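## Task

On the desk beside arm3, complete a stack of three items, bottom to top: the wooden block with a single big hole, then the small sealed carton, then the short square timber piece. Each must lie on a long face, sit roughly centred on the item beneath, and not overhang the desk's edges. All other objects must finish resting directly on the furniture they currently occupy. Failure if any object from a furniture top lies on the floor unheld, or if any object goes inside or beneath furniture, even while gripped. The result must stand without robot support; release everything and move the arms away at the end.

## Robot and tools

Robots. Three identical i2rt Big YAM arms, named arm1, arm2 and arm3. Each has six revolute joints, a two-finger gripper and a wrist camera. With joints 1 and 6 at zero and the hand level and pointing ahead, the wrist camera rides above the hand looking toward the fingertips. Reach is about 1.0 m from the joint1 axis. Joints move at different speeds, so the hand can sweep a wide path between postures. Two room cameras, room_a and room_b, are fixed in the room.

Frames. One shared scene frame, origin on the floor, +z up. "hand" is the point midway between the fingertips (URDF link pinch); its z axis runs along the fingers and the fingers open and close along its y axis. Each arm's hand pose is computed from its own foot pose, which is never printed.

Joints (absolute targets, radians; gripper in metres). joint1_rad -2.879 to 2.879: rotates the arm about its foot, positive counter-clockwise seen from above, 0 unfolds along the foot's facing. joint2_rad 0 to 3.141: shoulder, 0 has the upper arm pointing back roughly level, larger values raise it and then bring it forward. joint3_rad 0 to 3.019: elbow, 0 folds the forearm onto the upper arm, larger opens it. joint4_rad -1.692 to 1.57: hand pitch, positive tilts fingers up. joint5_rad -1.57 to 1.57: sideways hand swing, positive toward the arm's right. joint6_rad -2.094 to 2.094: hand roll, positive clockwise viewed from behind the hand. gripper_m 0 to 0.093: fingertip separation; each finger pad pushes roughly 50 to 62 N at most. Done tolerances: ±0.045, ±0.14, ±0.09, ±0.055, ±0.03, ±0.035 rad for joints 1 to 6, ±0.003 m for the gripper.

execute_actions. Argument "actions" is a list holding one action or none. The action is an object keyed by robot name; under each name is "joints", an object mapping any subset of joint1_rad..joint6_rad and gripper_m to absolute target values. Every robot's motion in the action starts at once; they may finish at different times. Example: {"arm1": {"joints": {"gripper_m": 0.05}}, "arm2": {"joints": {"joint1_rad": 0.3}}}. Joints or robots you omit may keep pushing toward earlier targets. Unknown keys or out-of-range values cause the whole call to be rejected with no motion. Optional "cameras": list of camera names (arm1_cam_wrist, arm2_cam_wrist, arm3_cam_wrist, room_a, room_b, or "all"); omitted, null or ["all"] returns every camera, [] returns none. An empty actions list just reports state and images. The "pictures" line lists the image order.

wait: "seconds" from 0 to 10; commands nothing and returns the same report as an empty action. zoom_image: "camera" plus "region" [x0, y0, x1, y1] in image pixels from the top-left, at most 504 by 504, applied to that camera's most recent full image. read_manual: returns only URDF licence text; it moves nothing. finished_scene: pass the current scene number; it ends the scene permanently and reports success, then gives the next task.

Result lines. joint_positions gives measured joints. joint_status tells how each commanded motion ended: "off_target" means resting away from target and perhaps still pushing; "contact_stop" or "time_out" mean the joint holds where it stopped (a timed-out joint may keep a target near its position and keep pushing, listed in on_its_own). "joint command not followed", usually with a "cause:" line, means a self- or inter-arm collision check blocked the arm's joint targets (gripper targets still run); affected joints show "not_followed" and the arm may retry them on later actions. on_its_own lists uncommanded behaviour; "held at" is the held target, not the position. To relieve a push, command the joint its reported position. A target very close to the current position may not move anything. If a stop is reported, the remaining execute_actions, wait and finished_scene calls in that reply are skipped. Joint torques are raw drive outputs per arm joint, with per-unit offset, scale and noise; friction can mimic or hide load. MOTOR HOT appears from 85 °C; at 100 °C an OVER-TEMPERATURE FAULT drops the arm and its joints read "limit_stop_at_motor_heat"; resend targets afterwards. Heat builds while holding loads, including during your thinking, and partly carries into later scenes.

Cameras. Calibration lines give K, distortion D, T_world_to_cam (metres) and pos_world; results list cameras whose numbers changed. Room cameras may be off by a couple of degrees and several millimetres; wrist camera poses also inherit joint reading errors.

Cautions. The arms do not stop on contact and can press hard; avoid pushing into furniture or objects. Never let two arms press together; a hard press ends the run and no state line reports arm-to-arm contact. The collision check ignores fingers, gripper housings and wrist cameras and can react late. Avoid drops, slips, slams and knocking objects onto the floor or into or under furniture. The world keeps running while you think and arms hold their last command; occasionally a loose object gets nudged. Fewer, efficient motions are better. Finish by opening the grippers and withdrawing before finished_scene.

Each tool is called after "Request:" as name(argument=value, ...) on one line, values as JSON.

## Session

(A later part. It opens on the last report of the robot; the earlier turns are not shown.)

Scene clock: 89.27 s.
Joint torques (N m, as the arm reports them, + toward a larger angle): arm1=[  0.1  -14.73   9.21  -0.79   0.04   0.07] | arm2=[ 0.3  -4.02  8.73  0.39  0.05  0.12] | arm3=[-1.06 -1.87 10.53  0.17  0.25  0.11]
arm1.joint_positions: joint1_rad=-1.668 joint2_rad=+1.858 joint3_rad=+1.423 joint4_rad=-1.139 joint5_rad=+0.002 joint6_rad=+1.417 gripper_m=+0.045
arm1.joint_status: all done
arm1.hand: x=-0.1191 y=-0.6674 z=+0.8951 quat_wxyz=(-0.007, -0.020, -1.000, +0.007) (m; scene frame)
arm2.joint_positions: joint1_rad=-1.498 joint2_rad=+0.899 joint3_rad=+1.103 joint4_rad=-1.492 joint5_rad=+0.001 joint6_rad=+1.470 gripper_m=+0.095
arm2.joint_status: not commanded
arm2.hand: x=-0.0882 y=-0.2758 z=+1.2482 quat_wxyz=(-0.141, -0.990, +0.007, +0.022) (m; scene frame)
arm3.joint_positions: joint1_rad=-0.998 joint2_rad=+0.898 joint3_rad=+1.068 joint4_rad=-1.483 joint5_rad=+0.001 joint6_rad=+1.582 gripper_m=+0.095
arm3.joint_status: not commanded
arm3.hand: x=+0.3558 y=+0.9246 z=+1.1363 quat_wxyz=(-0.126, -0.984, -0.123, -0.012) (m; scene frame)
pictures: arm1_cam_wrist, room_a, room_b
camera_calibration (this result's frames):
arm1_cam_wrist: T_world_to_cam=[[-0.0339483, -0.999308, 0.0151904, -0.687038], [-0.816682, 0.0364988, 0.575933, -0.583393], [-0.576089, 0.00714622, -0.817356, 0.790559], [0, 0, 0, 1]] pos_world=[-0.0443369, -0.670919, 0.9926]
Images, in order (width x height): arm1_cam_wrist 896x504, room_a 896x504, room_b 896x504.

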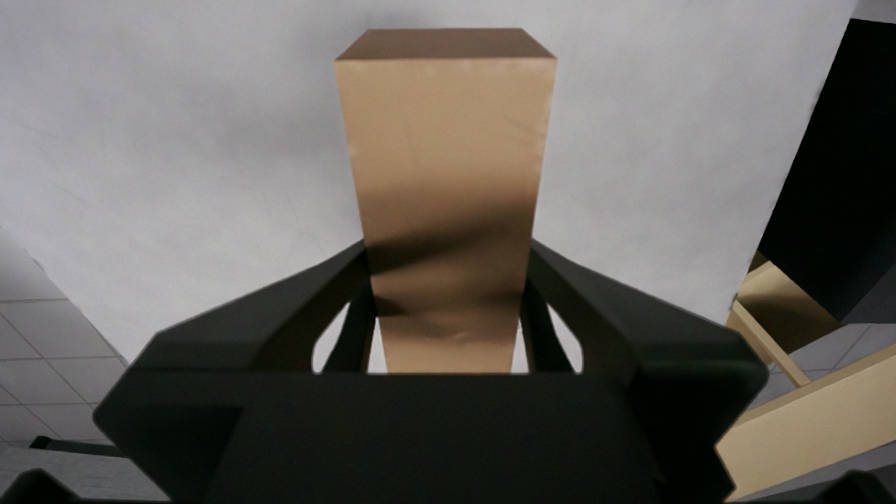

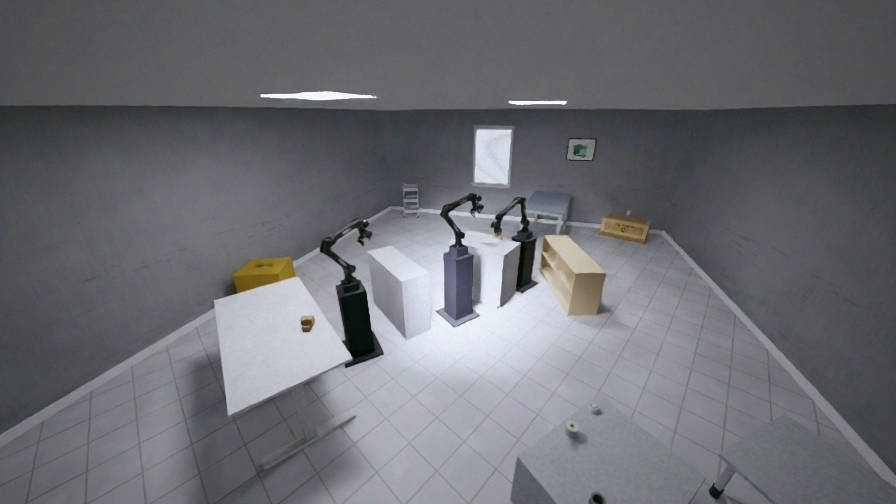

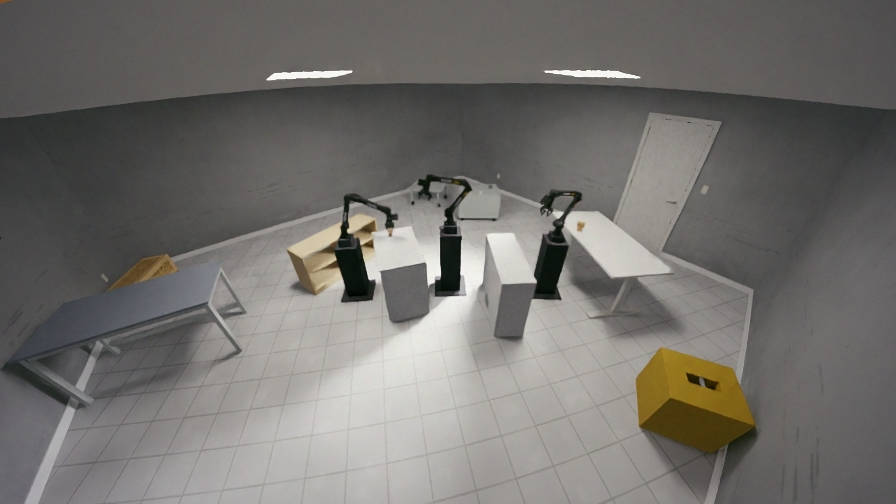

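Request:
execute_actions(actions=[{"arm1":{"joints":{"joint2_rad":1.942,"joint3_rad":1.367,"joint4_rad":-0.967}}}], cameras=["arm1_cam_wrist","room_b","room_a"])

Request:
zoom_image(camera="room_b", region=[360, 205, 430, 260])

Scene clock: 93.93 s.
Joint torques (N m, as the arm reports them, + toward a larger angle): arm1=[  0.01 -15.14   8.36   0.69   0.13   0.08] | arm2=[ 0.28 -3.97  8.74  0.4   0.05  0.12] | arm3=[-1.11 -1.88 10.55  0.16  0.25  0.1 ]
arm1.joint_positions: joint1_rad=-1.668 joint2_rad=+1.948 joint3_rad=+1.357 joint4_rad=-0.984 joint5_rad=+0.000 joint6_rad=+1.417 gripper_m=+0.045
arm1.joint_status: all done
arm1.hand: x=-0.1187 y=-0.6677 z=+0.8260 quat_wxyz=(-0.006, -0.020, -1.000, +0.007) (m; scene frame)
arm2.joint_positions: joint1_rad=-1.498 joint2_rad=+0.899 joint3_rad=+1.103 joint4_rad=-1.492 joint5_rad=+0.001 joint6_rad=+1.470 gripper_m=+0.095
arm2.joint_status: not commanded
arm2.hand: x=-0.0882 y=-0.2758 z=+1.2482 quat_wxyz=(-0.141, -0.990, +0.007, +0.022) (m; scene frame)
arm3.joint_positions: joint1_rad=-0.998 joint2_rad=+0.898 joint3_rad=+1.068 joint4_rad=-1.483 joint5_rad=+0.001 joint6_rad=+1.582 gripper_m=+0.095
arm3.joint_status: not commanded
arm3.hand: x=+0.3558 y=+0.9246 z=+1.1363 quat_wxyz=(-0.126, -0.984, -0.123, -0.012) (m; scene frame)
pictures: arm1_cam_wrist, room_a, room_b
camera_calibration (this result's frames):
arm1_cam_wrist: T_world_to_cam=[[-0.0335812, -0.999295, 0.0167745, -0.687488], [-0.8154, 0.037099, 0.577708, -0.544174], [-0.577923, 0.0057222, -0.816071, 0.732168], [0, 0, 0, 1]] pos_world=[-0.0436697, -0.671005, 0.923408]
Images, in order (width x height): arm1_cam_wrist 896x504, room_a 896x504, room_b 896x504.

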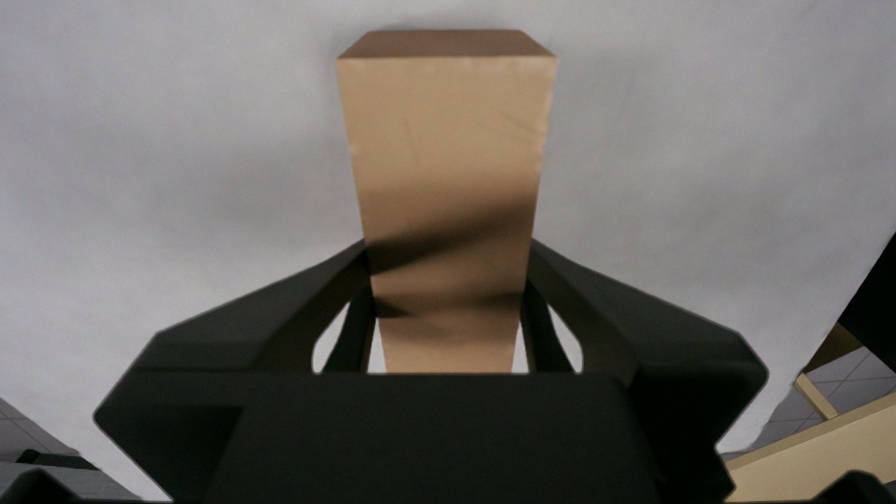

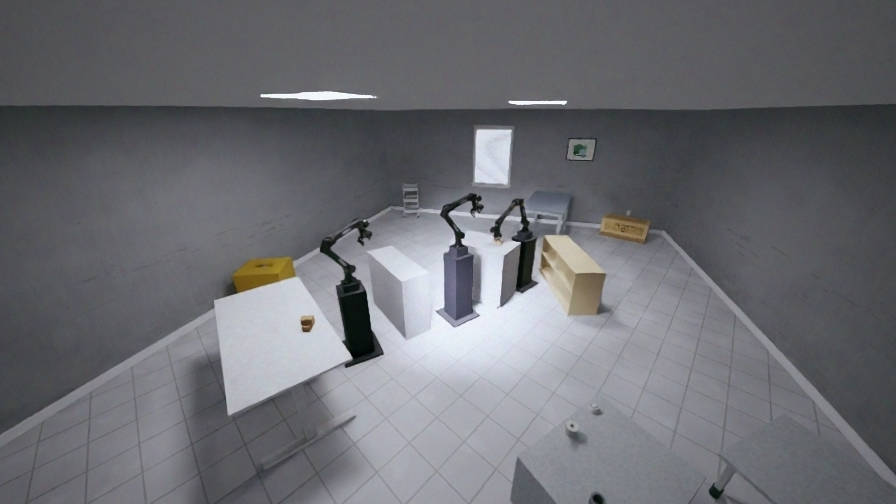

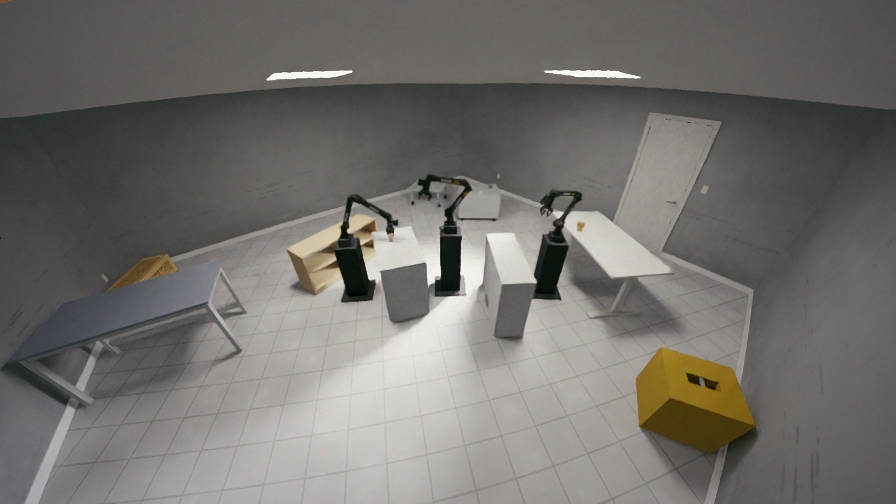

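Region (360, 205, 430, 260) of room_b's 896x504 image, scaled by 7.200, with more detail than that image has; it fills the top 396 rows of this view, and the rest is white.

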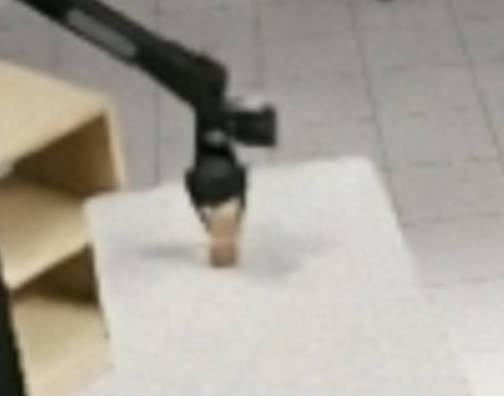

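Request:
execute_actions(actions=[{"arm1":{"joints":{"gripper_m":0.093}}}], cameras=["arm1_cam_wrist"])

Request:
execute_actions(actions=[{"arm1":{"joints":{"joint2_rad":1.6,"joint3_rad":1.367,"joint4_rad":-1.3}}}], cameras=["arm1_cam_wrist"])

Scene clock: 97.30 s.
Joint torques (N m, as the arm reports them, + toward a larger angle): arm1=[  0.08 -15.07   8.36   0.71   0.14   0.07] | arm2=[ 0.29 -4.03  8.73  0.4   0.05  0.12] | arm3=[-1.1  -1.85 10.54  0.16  0.25  0.1 ]
arm1.joint_positions: joint1_rad=-1.668 joint2_rad=+1.948 joint3_rad=+1.357 joint4_rad=-0.984 joint5_rad=+0.000 joint6_rad=+1.417 gripper_m=+0.093
arm1.joint_status: all done
arm1.hand: x=-0.1187 y=-0.6677 z=+0.8260 quat_wxyz=(-0.006, -0.020, -1.000, +0.007) (m; scene frame)
arm2.joint_positions: joint1_rad=-1.498 joint2_rad=+0.899 joint3_rad=+1.103 joint4_rad=-1.492 joint5_rad=+0.001 joint6_rad=+1.470 gripper_m=+0.095
arm2.joint_status: not commanded
arm2.hand: x=-0.0882 y=-0.2758 z=+1.2482 quat_wxyz=(-0.141, -0.990, +0.007, +0.022) (m; scene frame)
arm3.joint_positions: joint1_rad=-0.998 joint2_rad=+0.898 joint3_rad=+1.068 joint4_rad=-1.483 joint5_rad=+0.001 joint6_rad=+1.582 gripper_m=+0.095
arm3.joint_status: not commanded
arm3.hand: x=+0.3558 y=+0.9246 z=+1.1363 quat_wxyz=(-0.126, -0.984, -0.123, -0.012) (m; scene frame)
pictures: arm1_cam_wrist
camera_calibration (this result's frames):
arm1_cam_wrist: T_world_to_cam=[[-0.0335812, -0.999295, 0.0167745, -0.687488], [-0.8154, 0.037099, 0.577708, -0.544174], [-0.577923, 0.0057222, -0.816071, 0.732168], [0, 0, 0, 1]] pos_world=[-0.0436697, -0.671005, 0.923408]
Images, in order (width x height): arm1_cam_wrist 896x504.

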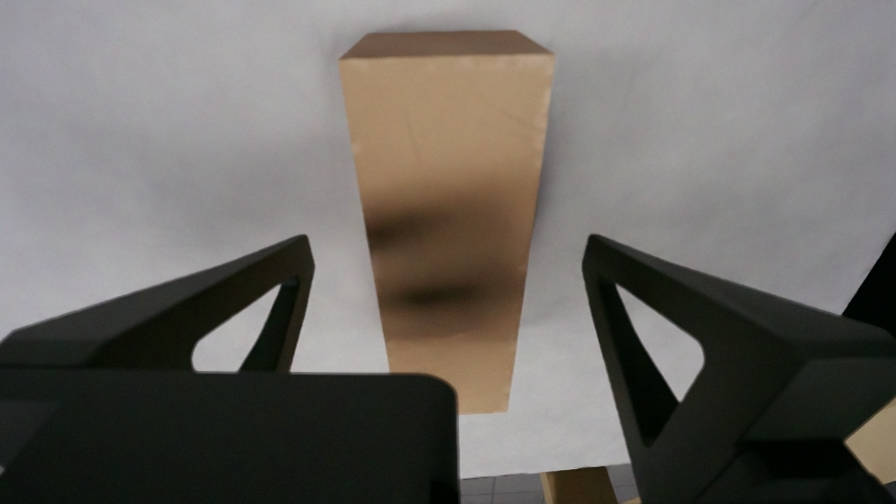

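Scene clock: 98.63 s.
Joint torques (N m, as the arm reports them, + toward a larger angle): arm1=[  0.09 -11.02   9.97  -0.63   0.13   0.07] | arm2=[ 0.28 -3.99  8.74  0.4   0.05  0.12] | arm3=[-1.08 -1.84 10.54  0.15  0.25  0.11]
arm1.joint_positions: joint1_rad=-1.668 joint2_rad=+1.592 joint3_rad=+1.355 joint4_rad=-1.284 joint5_rad=+0.000 joint6_rad=+1.417 gripper_m=+0.093
arm1.joint_status: all done
arm1.hand: x=-0.1323 y=-0.7240 z=+1.0002 quat_wxyz=(-0.011, -0.019, -1.000, -0.019) (m; scene frame)
arm2.joint_positions: joint1_rad=-1.498 joint2_rad=+0.899 joint3_rad=+1.103 joint4_rad=-1.492 joint5_rad=+0.001 joint6_rad=+1.470 gripper_m=+0.095
arm2.joint_status: not commanded
arm2.hand: x=-0.0882 y=-0.2758 z=+1.2482 quat_wxyz=(-0.141, -0.990, +0.007, +0.022) (m; scene frame)
arm3.joint_positions: joint1_rad=-0.998 joint2_rad=+0.898 joint3_rad=+1.068 joint4_rad=-1.483 joint5_rad=+0.001 joint6_rad=+1.582 gripper_m=+0.095
arm3.joint_status: not commanded
arm3.hand: x=+0.3558 y=+0.9246 z=+1.1363 quat_wxyz=(-0.126, -0.984, -0.123, -0.012) (m; scene frame)
pictures: arm1_cam_wrist
camera_calibration (this result's frames):
arm1_cam_wrist: T_world_to_cam=[[-0.0326756, -0.998792, -0.036687, -0.69318], [-0.821393, 0.00592288, 0.570333, -0.669843], [-0.569427, 0.0487704, -0.820594, 0.903575], [0, 0, 0, 1]] pos_world=[-0.0583349, -0.732443, 1.09807]
Images, in order (width x height): arm1_cam_wrist 896x504.

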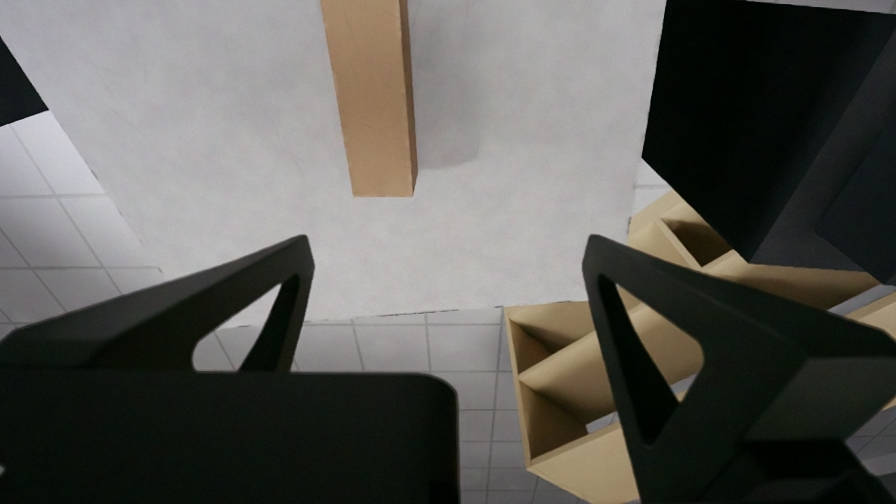

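Request:
execute_actions(actions=[{"arm1":{"joints":{"joint1_rad":-0.5,"joint2_rad":0.6,"joint3_rad":1.0,"joint4_rad":-1.3}},"arm2":{"joints":{"joint1_rad":-1.465,"joint2_rad":2.305,"joint3_rad":1.912,"joint4_rad":-1.135,"joint6_rad":1.525}}}], cameras=["arm2_cam_wrist","room_b"])

Scene clock: 104.03 s.
Joint torques (N m, as the arm reports them, + toward a larger angle): arm1=[0.13 1.33 9.81 0.53 0.15 0.01] | arm2=[ -0.13 -24.19  10.42   0.18   0.05   0.15] | arm3=[-1.07 -1.9  10.54  0.15  0.25  0.1 ]
arm1.joint_positions: joint1_rad=-0.505 joint2_rad=+0.594 joint3_rad=+0.997 joint4_rad=-1.284 joint5_rad=-0.001 joint6_rad=+1.417 gripper_m=+0.093
arm1.joint_status: all done
arm1.hand: x=-0.4367 y=-1.0503 z=+1.1864 quat_wxyz=(+0.132, +0.503, -0.799, -0.303) (m; scene frame)
arm2.joint_positions: joint1_rad=-1.472 joint2_rad=+2.320 joint3_rad=+1.876 joint4_rad=-1.135 joint5_rad=+0.001 joint6_rad=+1.515 gripper_m=+0.095
arm2.joint_status: all done
arm2.hand: x=-0.1202 y=-0.6655 z=+0.8899 quat_wxyz=(+0.004, -1.000, +0.017, +0.007) (m; scene frame)
arm3.joint_positions: joint1_rad=-0.998 joint2_rad=+0.898 joint3_rad=+1.068 joint4_rad=-1.483 joint5_rad=+0.001 joint6_rad=+1.582 gripper_m=+0.095
arm3.joint_status: not commanded
arm3.hand: x=+0.3558 y=+0.9246 z=+1.1363 quat_wxyz=(-0.126, -0.984, -0.123, -0.012) (m; scene frame)
pictures: arm2_cam_wrist, room_b
camera_calibration (this result's frames):
arm2_cam_wrist: T_world_to_cam=[[0.0362997, 0.999319, 0.00656246, 0.665918], [0.821076, -0.0335672, 0.56983, -0.426357], [0.569663, -0.0152964, -0.821736, 0.916595], [0, 0, 0, 1]] pos_world=[-0.196251, -0.665756, 0.99178]
Images, in order (width x height): arm2_cam_wrist 896x504, room_b 896x504.

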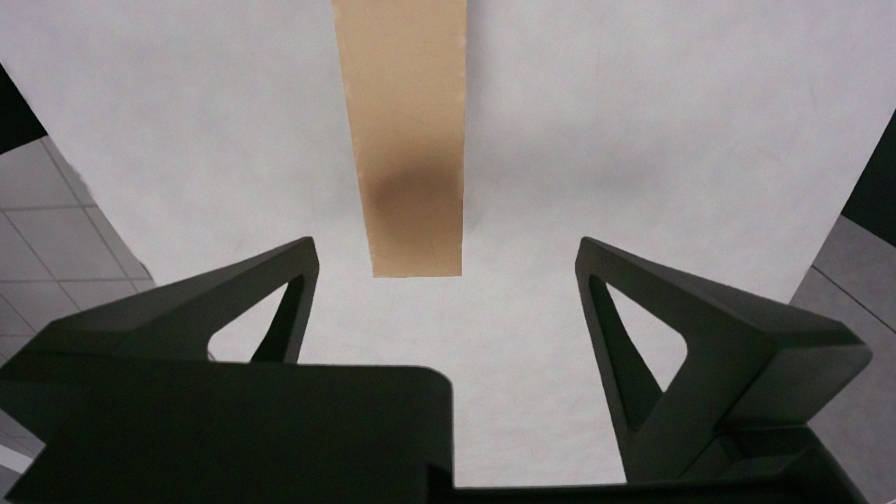

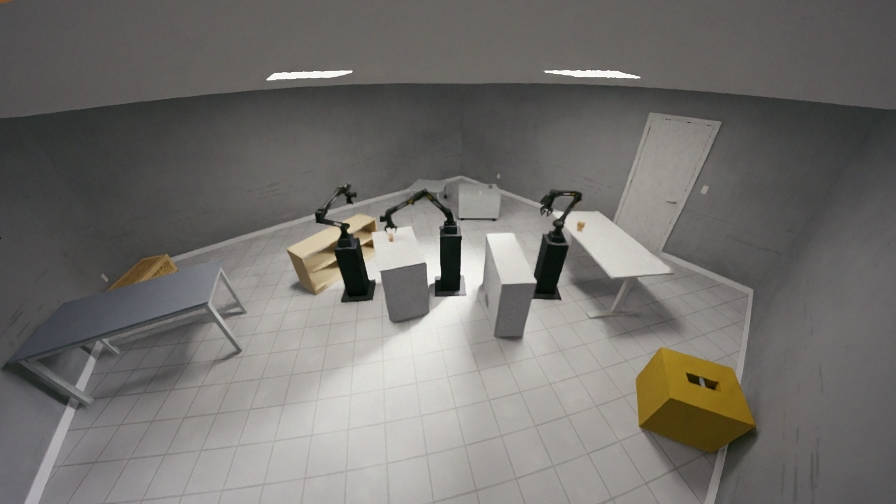

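Request:
execute_actions(actions=[{"arm2":{"joints":{"joint1_rad":-1.505,"joint2_rad":2.44,"joint3_rad":1.982,"joint4_rad":-1.06,"joint6_rad":1.47}}}], cameras=["arm2_cam_wrist"])

Scene clock: 109.80 s.
Joint torques (N m, as the arm reports them, + toward a larger angle): arm1=[0.08 1.16 9.87 0.53 0.15 0.02] | arm2=[ -0.92 -22.03   9.61   0.53   0.05  -0.05] | arm3=[-1.08 -1.86 10.54  0.15  0.25  0.11]
arm1.joint_positions: joint1_rad=-0.505 joint2_rad=+0.594 joint3_rad=+0.997 joint4_rad=-1.284 joint5_rad=-0.001 joint6_rad=+1.417 gripper_m=+0.093
arm1.joint_status: not commanded
arm1.hand: x=-0.4367 y=-1.0503 z=+1.1864 quat_wxyz=(+0.132, +0.503, -0.799, -0.303) (m; scene frame)
arm2.joint_positions: joint1_rad=-1.505 joint2_rad=+2.417 joint3_rad=+1.957 joint4_rad=-1.067 joint5_rad=+0.001 joint6_rad=+1.480 gripper_m=+0.095
arm2.joint_status: all done
arm2.hand: x=-0.1467 y=-0.6940 z=+0.8540 quat_wxyz=(-0.022, -1.000, +0.016, +0.009) (m; scene frame)
arm3.joint_positions: joint1_rad=-0.998 joint2_rad=+0.898 joint3_rad=+1.068 joint4_rad=-1.483 joint5_rad=+0.001 joint6_rad=+1.582 gripper_m=+0.095
arm3.joint_status: not commanded
arm3.hand: x=+0.3558 y=+0.9246 z=+1.1363 quat_wxyz=(-0.126, -0.984, -0.123, -0.012) (m; scene frame)
pictures: arm2_cam_wrist
camera_calibration (this result's frames):
arm2_cam_wrist: T_world_to_cam=[[0.0339954, 0.998406, -0.0450474, 0.738681], [0.824571, -0.00255008, 0.565752, -0.359621], [0.564736, -0.0563778, -0.823344, 0.873857], [0, 0, 0, 1]] pos_world=[-0.222077, -0.689155, 0.956216]
Images, in order (width x height): arm2_cam_wrist 896x504.

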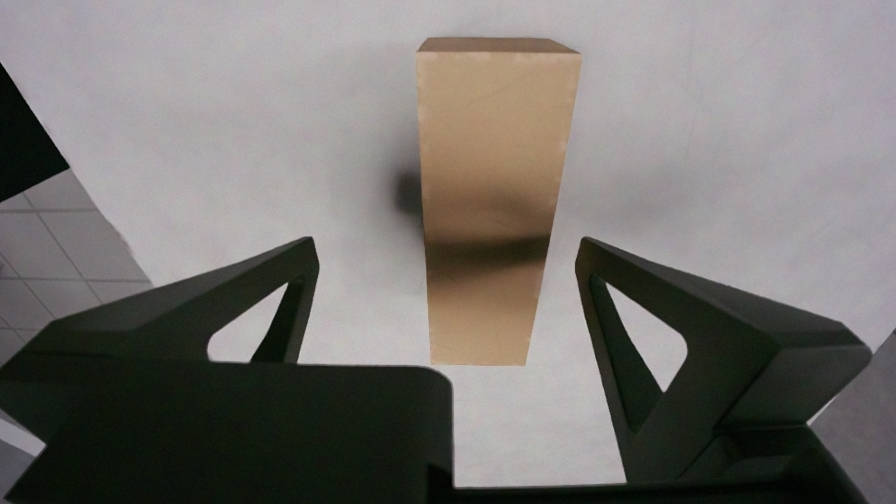

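Request:
execute_actions(actions=[{"arm2":{"joints":{"joint2_rad":2.468}}}], cameras=["arm2_cam_wrist"])

Scene clock: 113.00 s.
Joint torques (N m, as the arm reports them, + toward a larger angle): arm1=[0.15 1.26 9.84 0.53 0.14 0.02] | arm2=[ -0.75 -20.13   9.46   0.52   0.06  -0.07] | arm3=[-1.09 -1.87 10.54  0.17  0.25  0.1 ]
arm1.joint_positions: joint1_rad=-0.505 joint2_rad=+0.594 joint3_rad=+0.997 joint4_rad=-1.284 joint5_rad=-0.001 joint6_rad=+1.417 gripper_m=+0.093
arm1.joint_status: not commanded
arm1.hand: x=-0.4367 y=-1.0503 z=+1.1864 quat_wxyz=(+0.132, +0.503, -0.799, -0.303) (m; scene frame)
arm2.joint_positions: joint1_rad=-1.505 joint2_rad=+2.428 joint3_rad=+1.957 joint4_rad=-1.067 joint5_rad=+0.001 joint6_rad=+1.480 gripper_m=+0.095
arm2.joint_status: all done
arm2.hand: x=-0.1465 y=-0.6915 z=+0.8462 quat_wxyz=(-0.016, -1.000, +0.016, +0.009) (m; scene frame)
arm3.joint_positions: joint1_rad=-0.998 joint2_rad=+0.898 joint3_rad=+1.068 joint4_rad=-1.483 joint5_rad=+0.001 joint6_rad=+1.582 gripper_m=+0.095
arm3.joint_status: not commanded
arm3.hand: x=+0.3558 y=+0.9246 z=+1.1363 quat_wxyz=(-0.126, -0.984, -0.123, -0.012) (m; scene frame)
pictures: arm2_cam_wrist
camera_calibration (this result's frames):
arm2_cam_wrist: T_world_to_cam=[[0.0341953, 0.998848, -0.0336575, 0.726541], [0.823779, -0.00910149, 0.566838, -0.360943], [0.565879, -0.0471096, -0.823141, 0.873873], [0, 0, 0, 1]] pos_world=[-0.222013, -0.687822, 0.948371]
Images, in order (width x height): arm2_cam_wrist 896x504.

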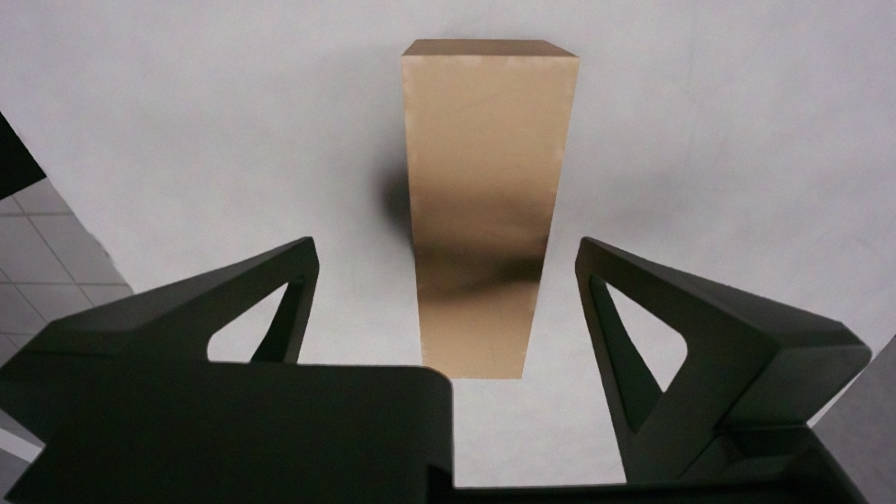

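Request:
execute_actions(actions=[{"arm2":{"joints":{"joint2_rad":2.445,"joint3_rad":1.908,"joint4_rad":-1.02}}}], cameras=["arm2_cam_wrist"])

Scene clock: 115.73 s.
Joint torques (N m, as the arm reports them, + toward a larger angle): arm1=[0.04 1.24 9.88 0.49 0.14 0.01] | arm2=[ -0.7  -22.28   7.71   0.64   0.06  -0.06] | arm3=[-1.09 -1.89 10.55  0.15  0.25  0.11]
arm1.joint_positions: joint1_rad=-0.505 joint2_rad=+0.594 joint3_rad=+0.997 joint4_rad=-1.284 joint5_rad=-0.001 joint6_rad=+1.417 gripper_m=+0.093
arm1.joint_status: not commanded
arm1.hand: x=-0.4367 y=-1.0503 z=+1.1864 quat_wxyz=(+0.132, +0.503, -0.799, -0.303) (m; scene frame)
arm2.joint_positions: joint1_rad=-1.505 joint2_rad=+2.428 joint3_rad=+1.904 joint4_rad=-1.031 joint5_rad=+0.001 joint6_rad=+1.480 gripper_m=+0.095
arm2.joint_status: all done
arm2.hand: x=-0.1450 y=-0.6780 z=+0.8284 quat_wxyz=(-0.008, -1.000, +0.016, +0.008) (m; scene frame)
arm3.joint_positions: joint1_rad=-0.998 joint2_rad=+0.898 joint3_rad=+1.068 joint4_rad=-1.483 joint5_rad=+0.001 joint6_rad=+1.582 gripper_m=+0.095
arm3.joint_status: not commanded
arm3.hand: x=+0.3558 y=+0.9246 z=+1.1363 quat_wxyz=(-0.126, -0.984, -0.123, -0.012) (m; scene frame)
pictures: arm2_cam_wrist
camera_calibration (this result's frames):
arm2_cam_wrist: T_world_to_cam=[[0.0340729, 0.999269, -0.0173185, 0.699123], [0.822649, -0.018202, 0.568258, -0.35943], [0.567527, -0.0336093, -0.822668, 0.868054], [0, 0, 0, 1]] pos_world=[-0.220781, -0.67598, 0.930477]
Images, in order (width x height): arm2_cam_wrist 896x504.

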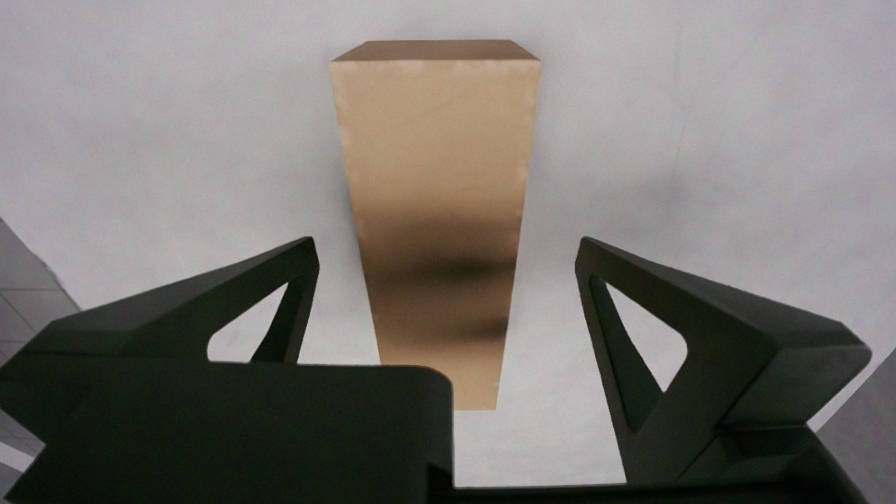

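Request:
execute_actions(actions=[{"arm2":{"joints":{"gripper_m":0.03}}}], cameras=[])

Request:
execute_actions(actions=[{"arm2":{"joints":{"joint2_rad":2.175,"joint3_rad":1.908,"joint4_rad":-1.29}}}], cameras=["arm2_cam_wrist"])

Scene clock: 119.47 s.
Joint torques (N m, as the arm reports them, + toward a larger angle): arm1=[0.17 1.32 9.86 0.52 0.13 0.02] | arm2=[ -0.7  -22.24   7.75   0.6    0.05  -0.05] | arm3=[-1.09 -1.87 10.55  0.15  0.25  0.1 ]
arm1.joint_positions: joint1_rad=-0.505 joint2_rad=+0.594 joint3_rad=+0.997 joint4_rad=-1.284 joint5_rad=-0.001 joint6_rad=+1.417 gripper_m=+0.093
arm1.joint_status: not commanded
arm1.hand: x=-0.4367 y=-1.0503 z=+1.1864 quat_wxyz=(+0.132, +0.503, -0.799, -0.303) (m; scene frame)
arm2.joint_positions: joint1_rad=-1.505 joint2_rad=+2.428 joint3_rad=+1.904 joint4_rad=-1.030 joint5_rad=+0.001 joint6_rad=+1.479 gripper_m=+0.046
arm2.joint_status: gripper_m off_target (ended at +0.046, target +0.030)
arm2.hand: x=-0.1451 y=-0.6783 z=+0.8285 quat_wxyz=(-0.009, -1.000, +0.015, +0.008) (m; scene frame)
arm3.joint_positions: joint1_rad=-0.998 joint2_rad=+0.898 joint3_rad=+1.068 joint4_rad=-1.483 joint5_rad=+0.001 joint6_rad=+1.582 gripper_m=+0.095
arm3.joint_status: not commanded
arm3.hand: x=+0.3558 y=+0.9246 z=+1.1363 quat_wxyz=(-0.126, -0.984, -0.123, -0.012) (m; scene frame)
pictures: none
No camera images: the call's "cameras" was empty. Leave "cameras" out to get every camera's image.

Scene clock: 120.70 s.
Joint torques (N m, as the arm reports them, + toward a larger angle): arm1=[0.13 1.28 9.84 0.53 0.14 0.02] | arm2=[ -0.65 -20.04   9.64  -0.14   0.05  -0.06] | arm3=[-1.11 -1.88 10.54  0.15  0.25  0.11]
arm1.joint_positions: joint1_rad=-0.505 joint2_rad=+0.594 joint3_rad=+0.997 joint4_rad=-1.284 joint5_rad=-0.001 joint6_rad=+1.417 gripper_m=+0.093
arm1.joint_status: not commanded
arm1.hand: x=-0.4367 y=-1.0503 z=+1.1864 quat_wxyz=(+0.132, +0.503, -0.799, -0.303) (m; scene frame)
arm2.joint_positions: joint1_rad=-1.505 joint2_rad=+2.151 joint3_rad=+1.889 joint4_rad=-1.280 joint5_rad=+0.001 joint6_rad=+1.479 gripper_m=+0.046
arm2.joint_status: all done
arm2.hand: x=-0.1397 y=-0.6532 z=+1.0040 quat_wxyz=(-0.015, -1.000, +0.015, +0.009) (m; scene frame)
arm3.joint_positions: joint1_rad=-0.998 joint2_rad=+0.898 joint3_rad=+1.068 joint4_rad=-1.483 joint5_rad=+0.001 joint6_rad=+1.582 gripper_m=+0.095
arm3.joint_status: not commanded
arm3.hand: x=+0.3558 y=+0.9246 z=+1.1363 quat_wxyz=(-0.126, -0.984, -0.123, -0.012) (m; scene frame)
pictures: arm2_cam_wrist
camera_calibration (this result's frames):
arm2_cam_wrist: T_world_to_cam=[[0.0330961, 0.998972, -0.0309799, 0.690586], [0.823625, -0.00970152, 0.567052, -0.45619], [0.566169, -0.044283, -0.823099, 1.00357], [0, 0, 0, 1]] pos_world=[-0.215316, -0.649861, 1.10611]
Images, in order (width x height): arm2_cam_wrist 896x504.

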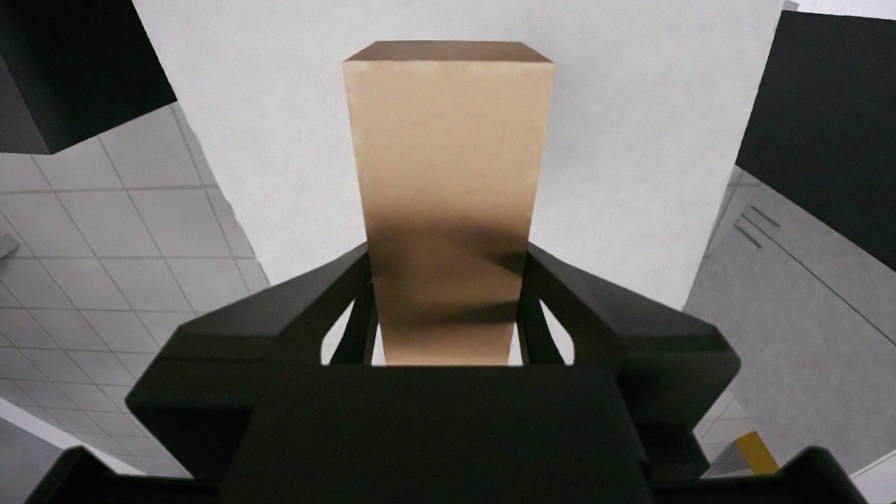

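Request:
execute_actions(actions=[{"arm2":{"joints":{"joint1_rad":1.418,"joint2_rad":2.325,"joint3_rad":1.908,"joint4_rad":-1.11}}}], cameras=["arm2_cam_wrist","room_b"])

Scene clock: 126.10 s.
Joint torques (N m, as the arm reports them, + toward a larger angle): arm1=[0.12 1.22 9.84 0.49 0.14 0.01] | arm2=[  0.32 -24.5    8.73  -0.04   0.14  -0.04] | arm3=[-1.09 -1.88 10.55  0.16  0.25  0.1 ]
arm1.joint_positions: joint1_rad=-0.505 joint2_rad=+0.594 joint3_rad=+0.997 joint4_rad=-1.284 joint5_rad=-0.001 joint6_rad=+1.417 gripper_m=+0.093
arm1.joint_status: not commanded
arm1.hand: x=-0.4367 y=-1.0503 z=+1.1864 quat_wxyz=(+0.132, +0.503, -0.799, -0.303) (m; scene frame)
arm2.joint_positions: joint1_rad=+1.412 joint2_rad=+2.341 joint3_rad=+1.895 joint4_rad=-1.104 joint5_rad=-0.001 joint6_rad=+1.477 gripper_m=+0.046
arm2.joint_status: all done
arm2.hand: x=+0.1733 y=+0.6469 z=+0.8776 quat_wxyz=(+0.004, -0.127, -0.992, -0.009) (m; scene frame)
arm3.joint_positions: joint1_rad=-0.998 joint2_rad=+0.898 joint3_rad=+1.068 joint4_rad=-1.483 joint5_rad=+0.001 joint6_rad=+1.582 gripper_m=+0.095
arm3.joint_status: not commanded
arm3.hand: x=+0.3558 y=+0.9246 z=+1.1363 quat_wxyz=(-0.126, -0.984, -0.123, -0.012) (m; scene frame)
pictures: arm2_cam_wrist, room_b
camera_calibration (this result's frames):
arm2_cam_wrist: T_world_to_cam=[[-0.254211, -0.966992, -0.0174103, 0.687205], [-0.783303, 0.195295, 0.590167, -0.504173], [-0.567286, 0.163664, -0.807094, 0.827763], [0, 0, 0, 1]] pos_world=[0.249354, 0.627509, 0.977592]
Images, in order (width x height): arm2_cam_wrist 896x504, room_b 896x504.

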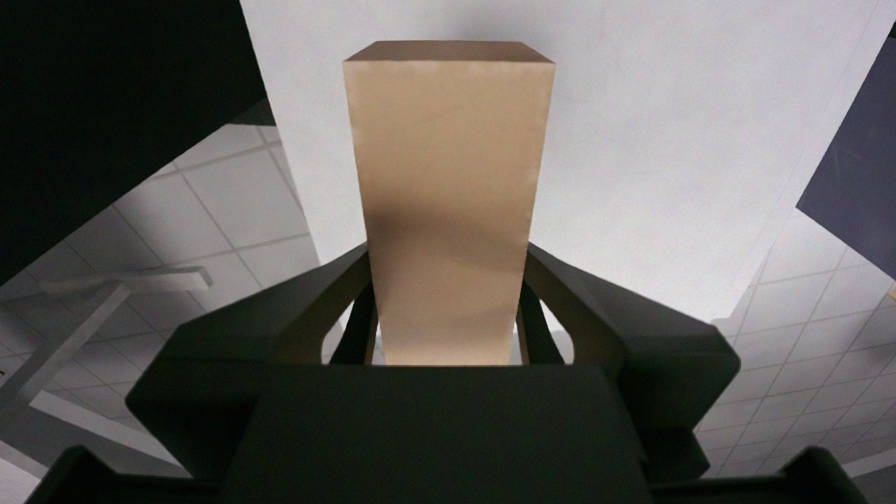

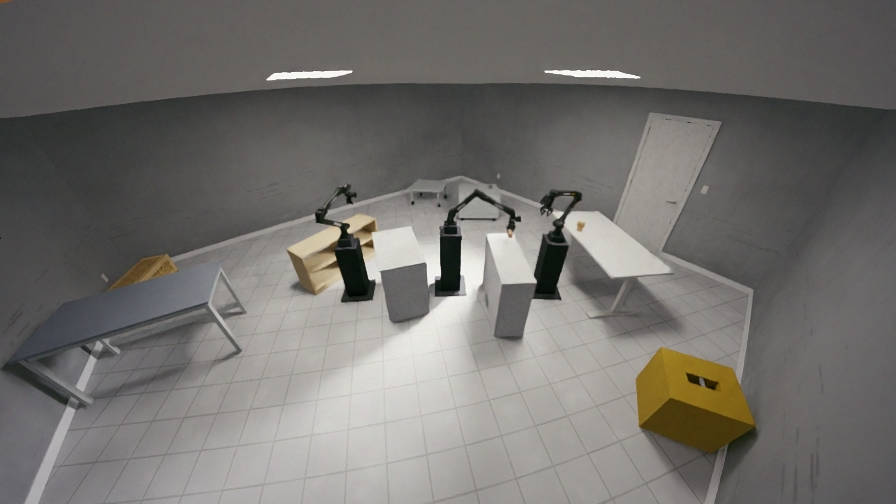

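Request:
execute_actions(actions=[{"arm2":{"joints":{"joint3_rad":1.70,"joint4_rad":-0.893}}}], cameras=["arm2_cam_wrist","room_b"])

Scene clock: 131.37 s.
Joint torques (N m, as the arm reports them, + toward a larger angle): arm1=[0.19 1.22 9.86 0.51 0.14 0.02] | arm2=[  0.41 -23.06   7.8    0.59   0.13  -0.04] | arm3=[-1.09 -1.85 10.54  0.15  0.25  0.1 ]
arm1.joint_positions: joint1_rad=-0.505 joint2_rad=+0.594 joint3_rad=+0.997 joint4_rad=-1.284 joint5_rad=-0.001 joint6_rad=+1.417 gripper_m=+0.093
arm1.joint_status: not commanded
arm1.hand: x=-0.4367 y=-1.0503 z=+1.1864 quat_wxyz=(+0.132, +0.503, -0.799, -0.303) (m; scene frame)
arm2.joint_positions: joint1_rad=+1.412 joint2_rad=+2.338 joint3_rad=+1.687 joint4_rad=-0.904 joint5_rad=-0.001 joint6_rad=+1.477 gripper_m=+0.046
arm2.joint_status: all done
arm2.hand: x=+0.1579 y=+0.6066 z=+0.8120 quat_wxyz=(+0.005, -0.127, -0.992, -0.006) (m; scene frame)
arm3.joint_positions: joint1_rad=-0.998 joint2_rad=+0.898 joint3_rad=+1.068 joint4_rad=-1.483 joint5_rad=+0.001 joint6_rad=+1.582 gripper_m=+0.095
arm3.joint_status: not commanded
arm3.hand: x=+0.3558 y=+0.9246 z=+1.1363 quat_wxyz=(-0.126, -0.984, -0.123, -0.012) (m; scene frame)
pictures: arm2_cam_wrist, room_b
camera_calibration (this result's frames):
arm2_cam_wrist: T_world_to_cam=[[-0.254176, -0.967082, -0.0120923, 0.638865], [-0.782242, 0.19821, 0.590601, -0.471955], [-0.568763, 0.159576, -0.806873, 0.775202], [0, 0, 0, 1]] pos_world=[0.234108, 0.587678, 0.911952]
Images, in order (width x height): arm2_cam_wrist 896x504, room_b 896x504.

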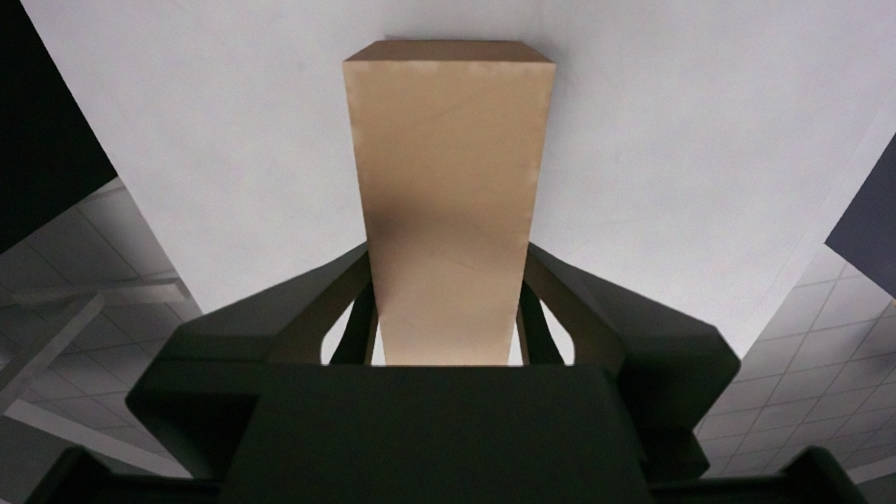

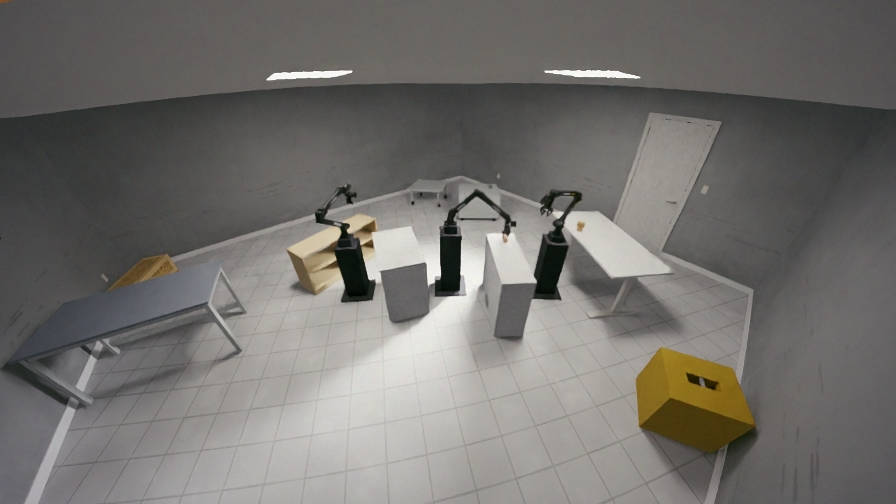

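Request:
execute_actions(actions=[{"arm2":{"joints":{"gripper_m":0.093}}}], cameras=["arm2_cam_wrist"])

Request:
execute_actions(actions=[{"arm2":{"joints":{"joint2_rad":2.0,"joint4_rad":-1.22}}}], cameras=["arm2_cam_wrist"])

Scene clock: 134.77 s.
Joint torques (N m, as the arm reports them, + toward a larger angle): arm1=[0.1  1.31 9.83 0.53 0.14 0.02] | arm2=[  0.43 -22.97   7.91   0.61   0.12  -0.04] | arm3=[-1.07 -1.9  10.54  0.16  0.25  0.1 ]
arm1.joint_positions: joint1_rad=-0.505 joint2_rad=+0.594 joint3_rad=+0.997 joint4_rad=-1.284 joint5_rad=-0.001 joint6_rad=+1.417 gripper_m=+0.093
arm1.joint_status: not commanded
arm1.hand: x=-0.4367 y=-1.0503 z=+1.1864 quat_wxyz=(+0.132, +0.503, -0.799, -0.303) (m; scene frame)
arm2.joint_positions: joint1_rad=+1.412 joint2_rad=+2.338 joint3_rad=+1.687 joint4_rad=-0.904 joint5_rad=-0.001 joint6_rad=+1.477 gripper_m=+0.093
arm2.joint_status: all done
arm2.hand: x=+0.1579 y=+0.6066 z=+0.8120 quat_wxyz=(+0.005, -0.127, -0.992, -0.006) (m; scene frame)
arm3.joint_positions: joint1_rad=-0.998 joint2_rad=+0.898 joint3_rad=+1.068 joint4_rad=-1.483 joint5_rad=+0.001 joint6_rad=+1.582 gripper_m=+0.095
arm3.joint_status: not commanded
arm3.hand: x=+0.3558 y=+0.9246 z=+1.1363 quat_wxyz=(-0.126, -0.984, -0.123, -0.012) (m; scene frame)
pictures: arm2_cam_wrist
camera_calibration (this result's frames):
arm2_cam_wrist: T_world_to_cam=[[-0.254176, -0.967082, -0.0120923, 0.638865], [-0.782242, 0.19821, 0.590601, -0.471955], [-0.568763, 0.159576, -0.806873, 0.775202], [0, 0, 0, 1]] pos_world=[0.234108, 0.587678, 0.911952]
Images, in order (width x height): arm2_cam_wrist 896x504.

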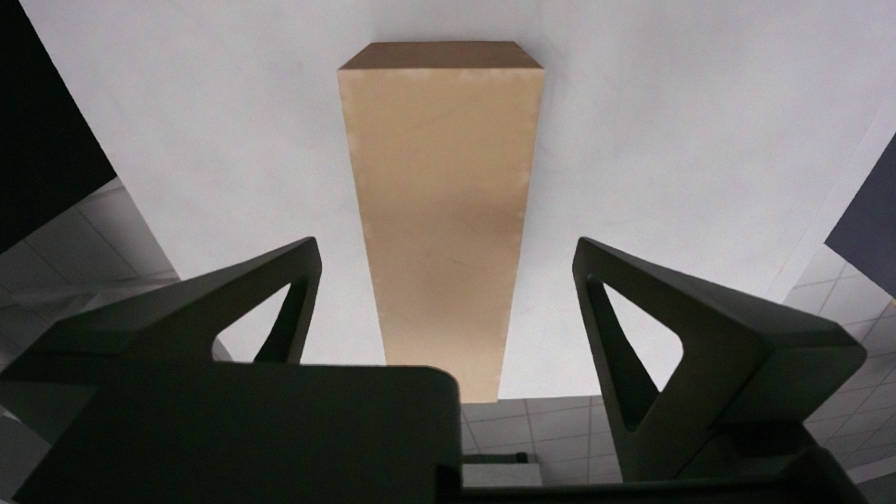

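Scene clock: 136.10 s.
Joint torques (N m, as the arm reports them, + toward a larger angle): arm1=[0.18 1.23 9.85 0.54 0.14 0.01] | arm2=[  0.4  -17.36   8.99  -0.07   0.13  -0.04] | arm3=[-1.08 -1.87 10.54  0.15  0.25  0.1 ]
arm1.joint_positions: joint1_rad=-0.505 joint2_rad=+0.594 joint3_rad=+0.997 joint4_rad=-1.284 joint5_rad=-0.001 joint6_rad=+1.417 gripper_m=+0.093
arm1.joint_status: not commanded
arm1.hand: x=-0.4367 y=-1.0503 z=+1.1864 quat_wxyz=(+0.132, +0.503, -0.799, -0.303) (m; scene frame)
arm2.joint_positions: joint1_rad=+1.412 joint2_rad=+1.971 joint3_rad=+1.690 joint4_rad=-1.210 joint5_rad=-0.001 joint6_rad=+1.477 gripper_m=+0.093
arm2.joint_status: all done
arm2.hand: x=+0.1532 y=+0.5857 z=+1.0358 quat_wxyz=(-0.002, -0.127, -0.991, -0.038) (m; scene frame)
arm3.joint_positions: joint1_rad=-0.998 joint2_rad=+0.898 joint3_rad=+1.068 joint4_rad=-1.483 joint5_rad=+0.001 joint6_rad=+1.582 gripper_m=+0.095
arm3.joint_status: not commanded
arm3.hand: x=+0.3558 y=+0.9246 z=+1.1363 quat_wxyz=(-0.126, -0.984, -0.123, -0.012) (m; scene frame)
pictures: arm2_cam_wrist
camera_calibration (this result's frames):
arm2_cam_wrist: T_world_to_cam=[[-0.253934, -0.964153, -0.0769801, 0.685663], [-0.795147, 0.162782, 0.58416, -0.574269], [-0.550689, 0.209549, -0.80798, 0.925492], [0, 0, 0, 1]] pos_world=[0.227143, 0.560629, 1.13603]
Images, in order (width x height): arm2_cam_wrist 896x504.

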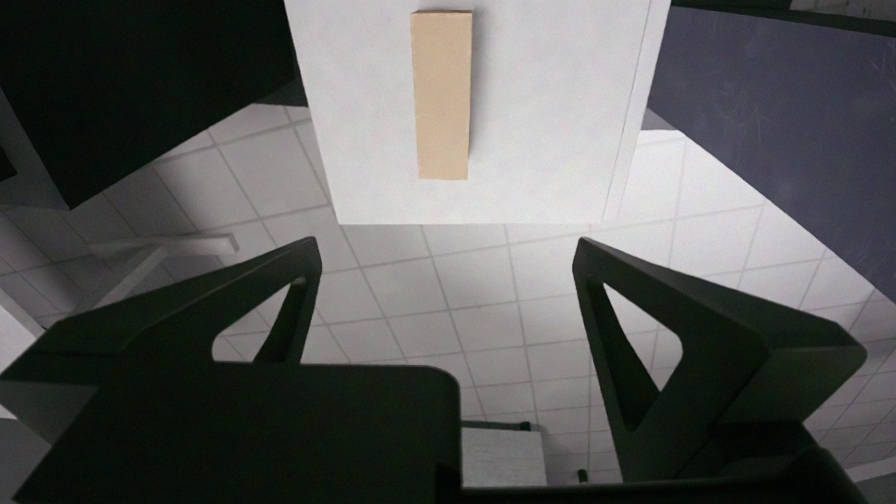

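Request:
execute_actions(actions=[{"arm2":{"joints":{"joint1_rad":0.3,"joint2_rad":0.7,"joint3_rad":1.1,"joint4_rad":-1.3}},"arm3":{"joints":{"joint1_rad":-1.489,"joint2_rad":1.3,"joint3_rad":1.3,"joint4_rad":-1.45}}}], cameras=[])

Request:
execute_actions(actions=[{"arm3":{"joints":{"joint1_rad":-1.489,"joint2_rad":2.045,"joint3_rad":1.685,"joint4_rad":-1.155}}}], cameras=["arm3_cam_wrist","room_b"])

Scene clock: 143.87 s.
Joint torques (N m, as the arm reports them, + toward a larger angle): arm1=[0.18 1.28 9.86 0.51 0.15 0.02] | arm2=[-0.7  -1.63  8.86  0.84 -0.04 -0.1 ] | arm3=[-0.47 -9.28 10.47  1.08  0.25  0.12]
arm1.joint_positions: joint1_rad=-0.505 joint2_rad=+0.594 joint3_rad=+0.997 joint4_rad=-1.284 joint5_rad=-0.001 joint6_rad=+1.417 gripper_m=+0.093
arm1.joint_status: not commanded
arm1.hand: x=-0.4367 y=-1.0503 z=+1.1864 quat_wxyz=(+0.132, +0.503, -0.799, -0.303) (m; scene frame)
arm2.joint_positions: joint1_rad=+0.304 joint2_rad=+0.697 joint3_rad=+1.102 joint4_rad=-1.289 joint5_rad=+0.003 joint6_rad=+1.477 gripper_m=+0.093
arm2.joint_status: all done
arm2.hand: x=+0.2263 y=+0.0359 z=+1.3196 quat_wxyz=(-0.232, -0.594, -0.733, -0.236) (m; scene frame)
arm3.joint_positions: joint1_rad=-1.495 joint2_rad=+1.304 joint3_rad=+1.267 joint4_rad=-1.460 joint5_rad=+0.001 joint6_rad=+1.583 gripper_m=+0.095
arm3.joint_status: all done
arm3.hand: x=+0.1930 y=+0.8175 z=+1.0964 quat_wxyz=(-0.036, -0.992, +0.124, +0.010) (m; scene frame)
pictures: none
No camera images: the call's "cameras" was empty. Leave "cameras" out to get every camera's image.

Scene clock: 145.53 s.
Joint torques (N m, as the arm reports them, + toward a larger angle): arm1=[0.15 1.24 9.84 0.52 0.14 0.01] | arm2=[-0.66 -1.51  8.86  0.84 -0.03 -0.1 ] | arm3=[ -0.63 -21.27   9.48   0.93   0.25   0.12]
arm1.joint_positions: joint1_rad=-0.505 joint2_rad=+0.594 joint3_rad=+0.997 joint4_rad=-1.284 joint5_rad=-0.001 joint6_rad=+1.417 gripper_m=+0.093
arm1.joint_status: not commanded
arm1.hand: x=-0.4367 y=-1.0503 z=+1.1864 quat_wxyz=(+0.132, +0.503, -0.799, -0.303) (m; scene frame)
arm2.joint_positions: joint1_rad=+0.304 joint2_rad=+0.697 joint3_rad=+1.102 joint4_rad=-1.289 joint5_rad=+0.003 joint6_rad=+1.477 gripper_m=+0.093
arm2.joint_status: not commanded
arm2.hand: x=+0.2263 y=+0.0359 z=+1.3196 quat_wxyz=(-0.232, -0.594, -0.733, -0.236) (m; scene frame)
arm3.joint_positions: joint1_rad=-1.495 joint2_rad=+2.045 joint3_rad=+1.656 joint4_rad=-1.165 joint5_rad=+0.001 joint6_rad=+1.584 gripper_m=+0.095
arm3.joint_status: all done
arm3.hand: x=+0.1376 y=+0.5987 z=+0.8877 quat_wxyz=(-0.008, -0.992, +0.125, +0.007) (m; scene frame)
pictures: arm3_cam_wrist, room_b
camera_calibration (this result's frames):
arm3_cam_wrist: T_world_to_cam=[[0.246151, 0.969111, -0.0152681, -0.598803], [0.795934, -0.193125, 0.573752, -0.498392], [0.553081, -0.153382, -0.818887, 0.867125], [0, 0, 0, 1]] pos_world=[0.0644933, 0.617056, 0.986888]
Images, in order (width x height): arm3_cam_wrist 896x504, room_b 896x504.

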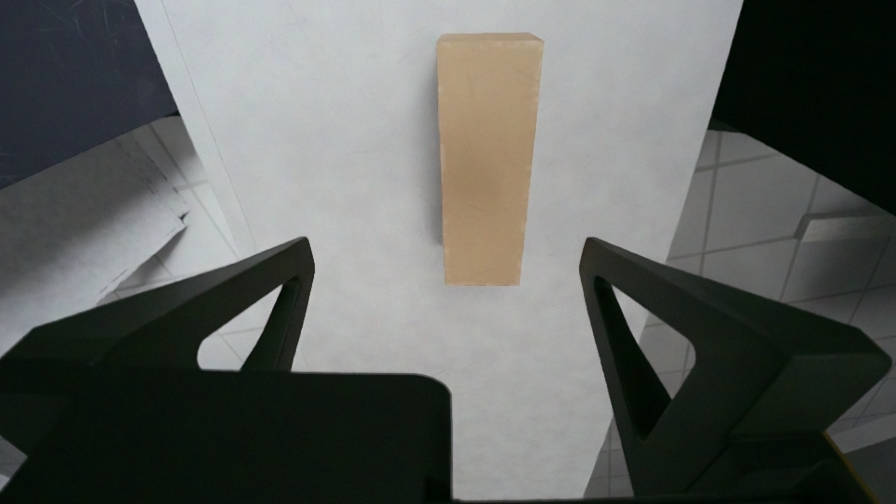

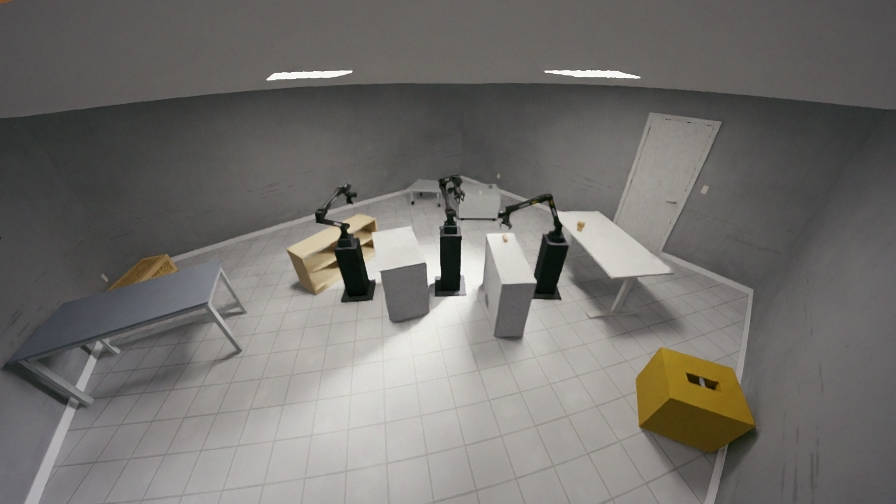

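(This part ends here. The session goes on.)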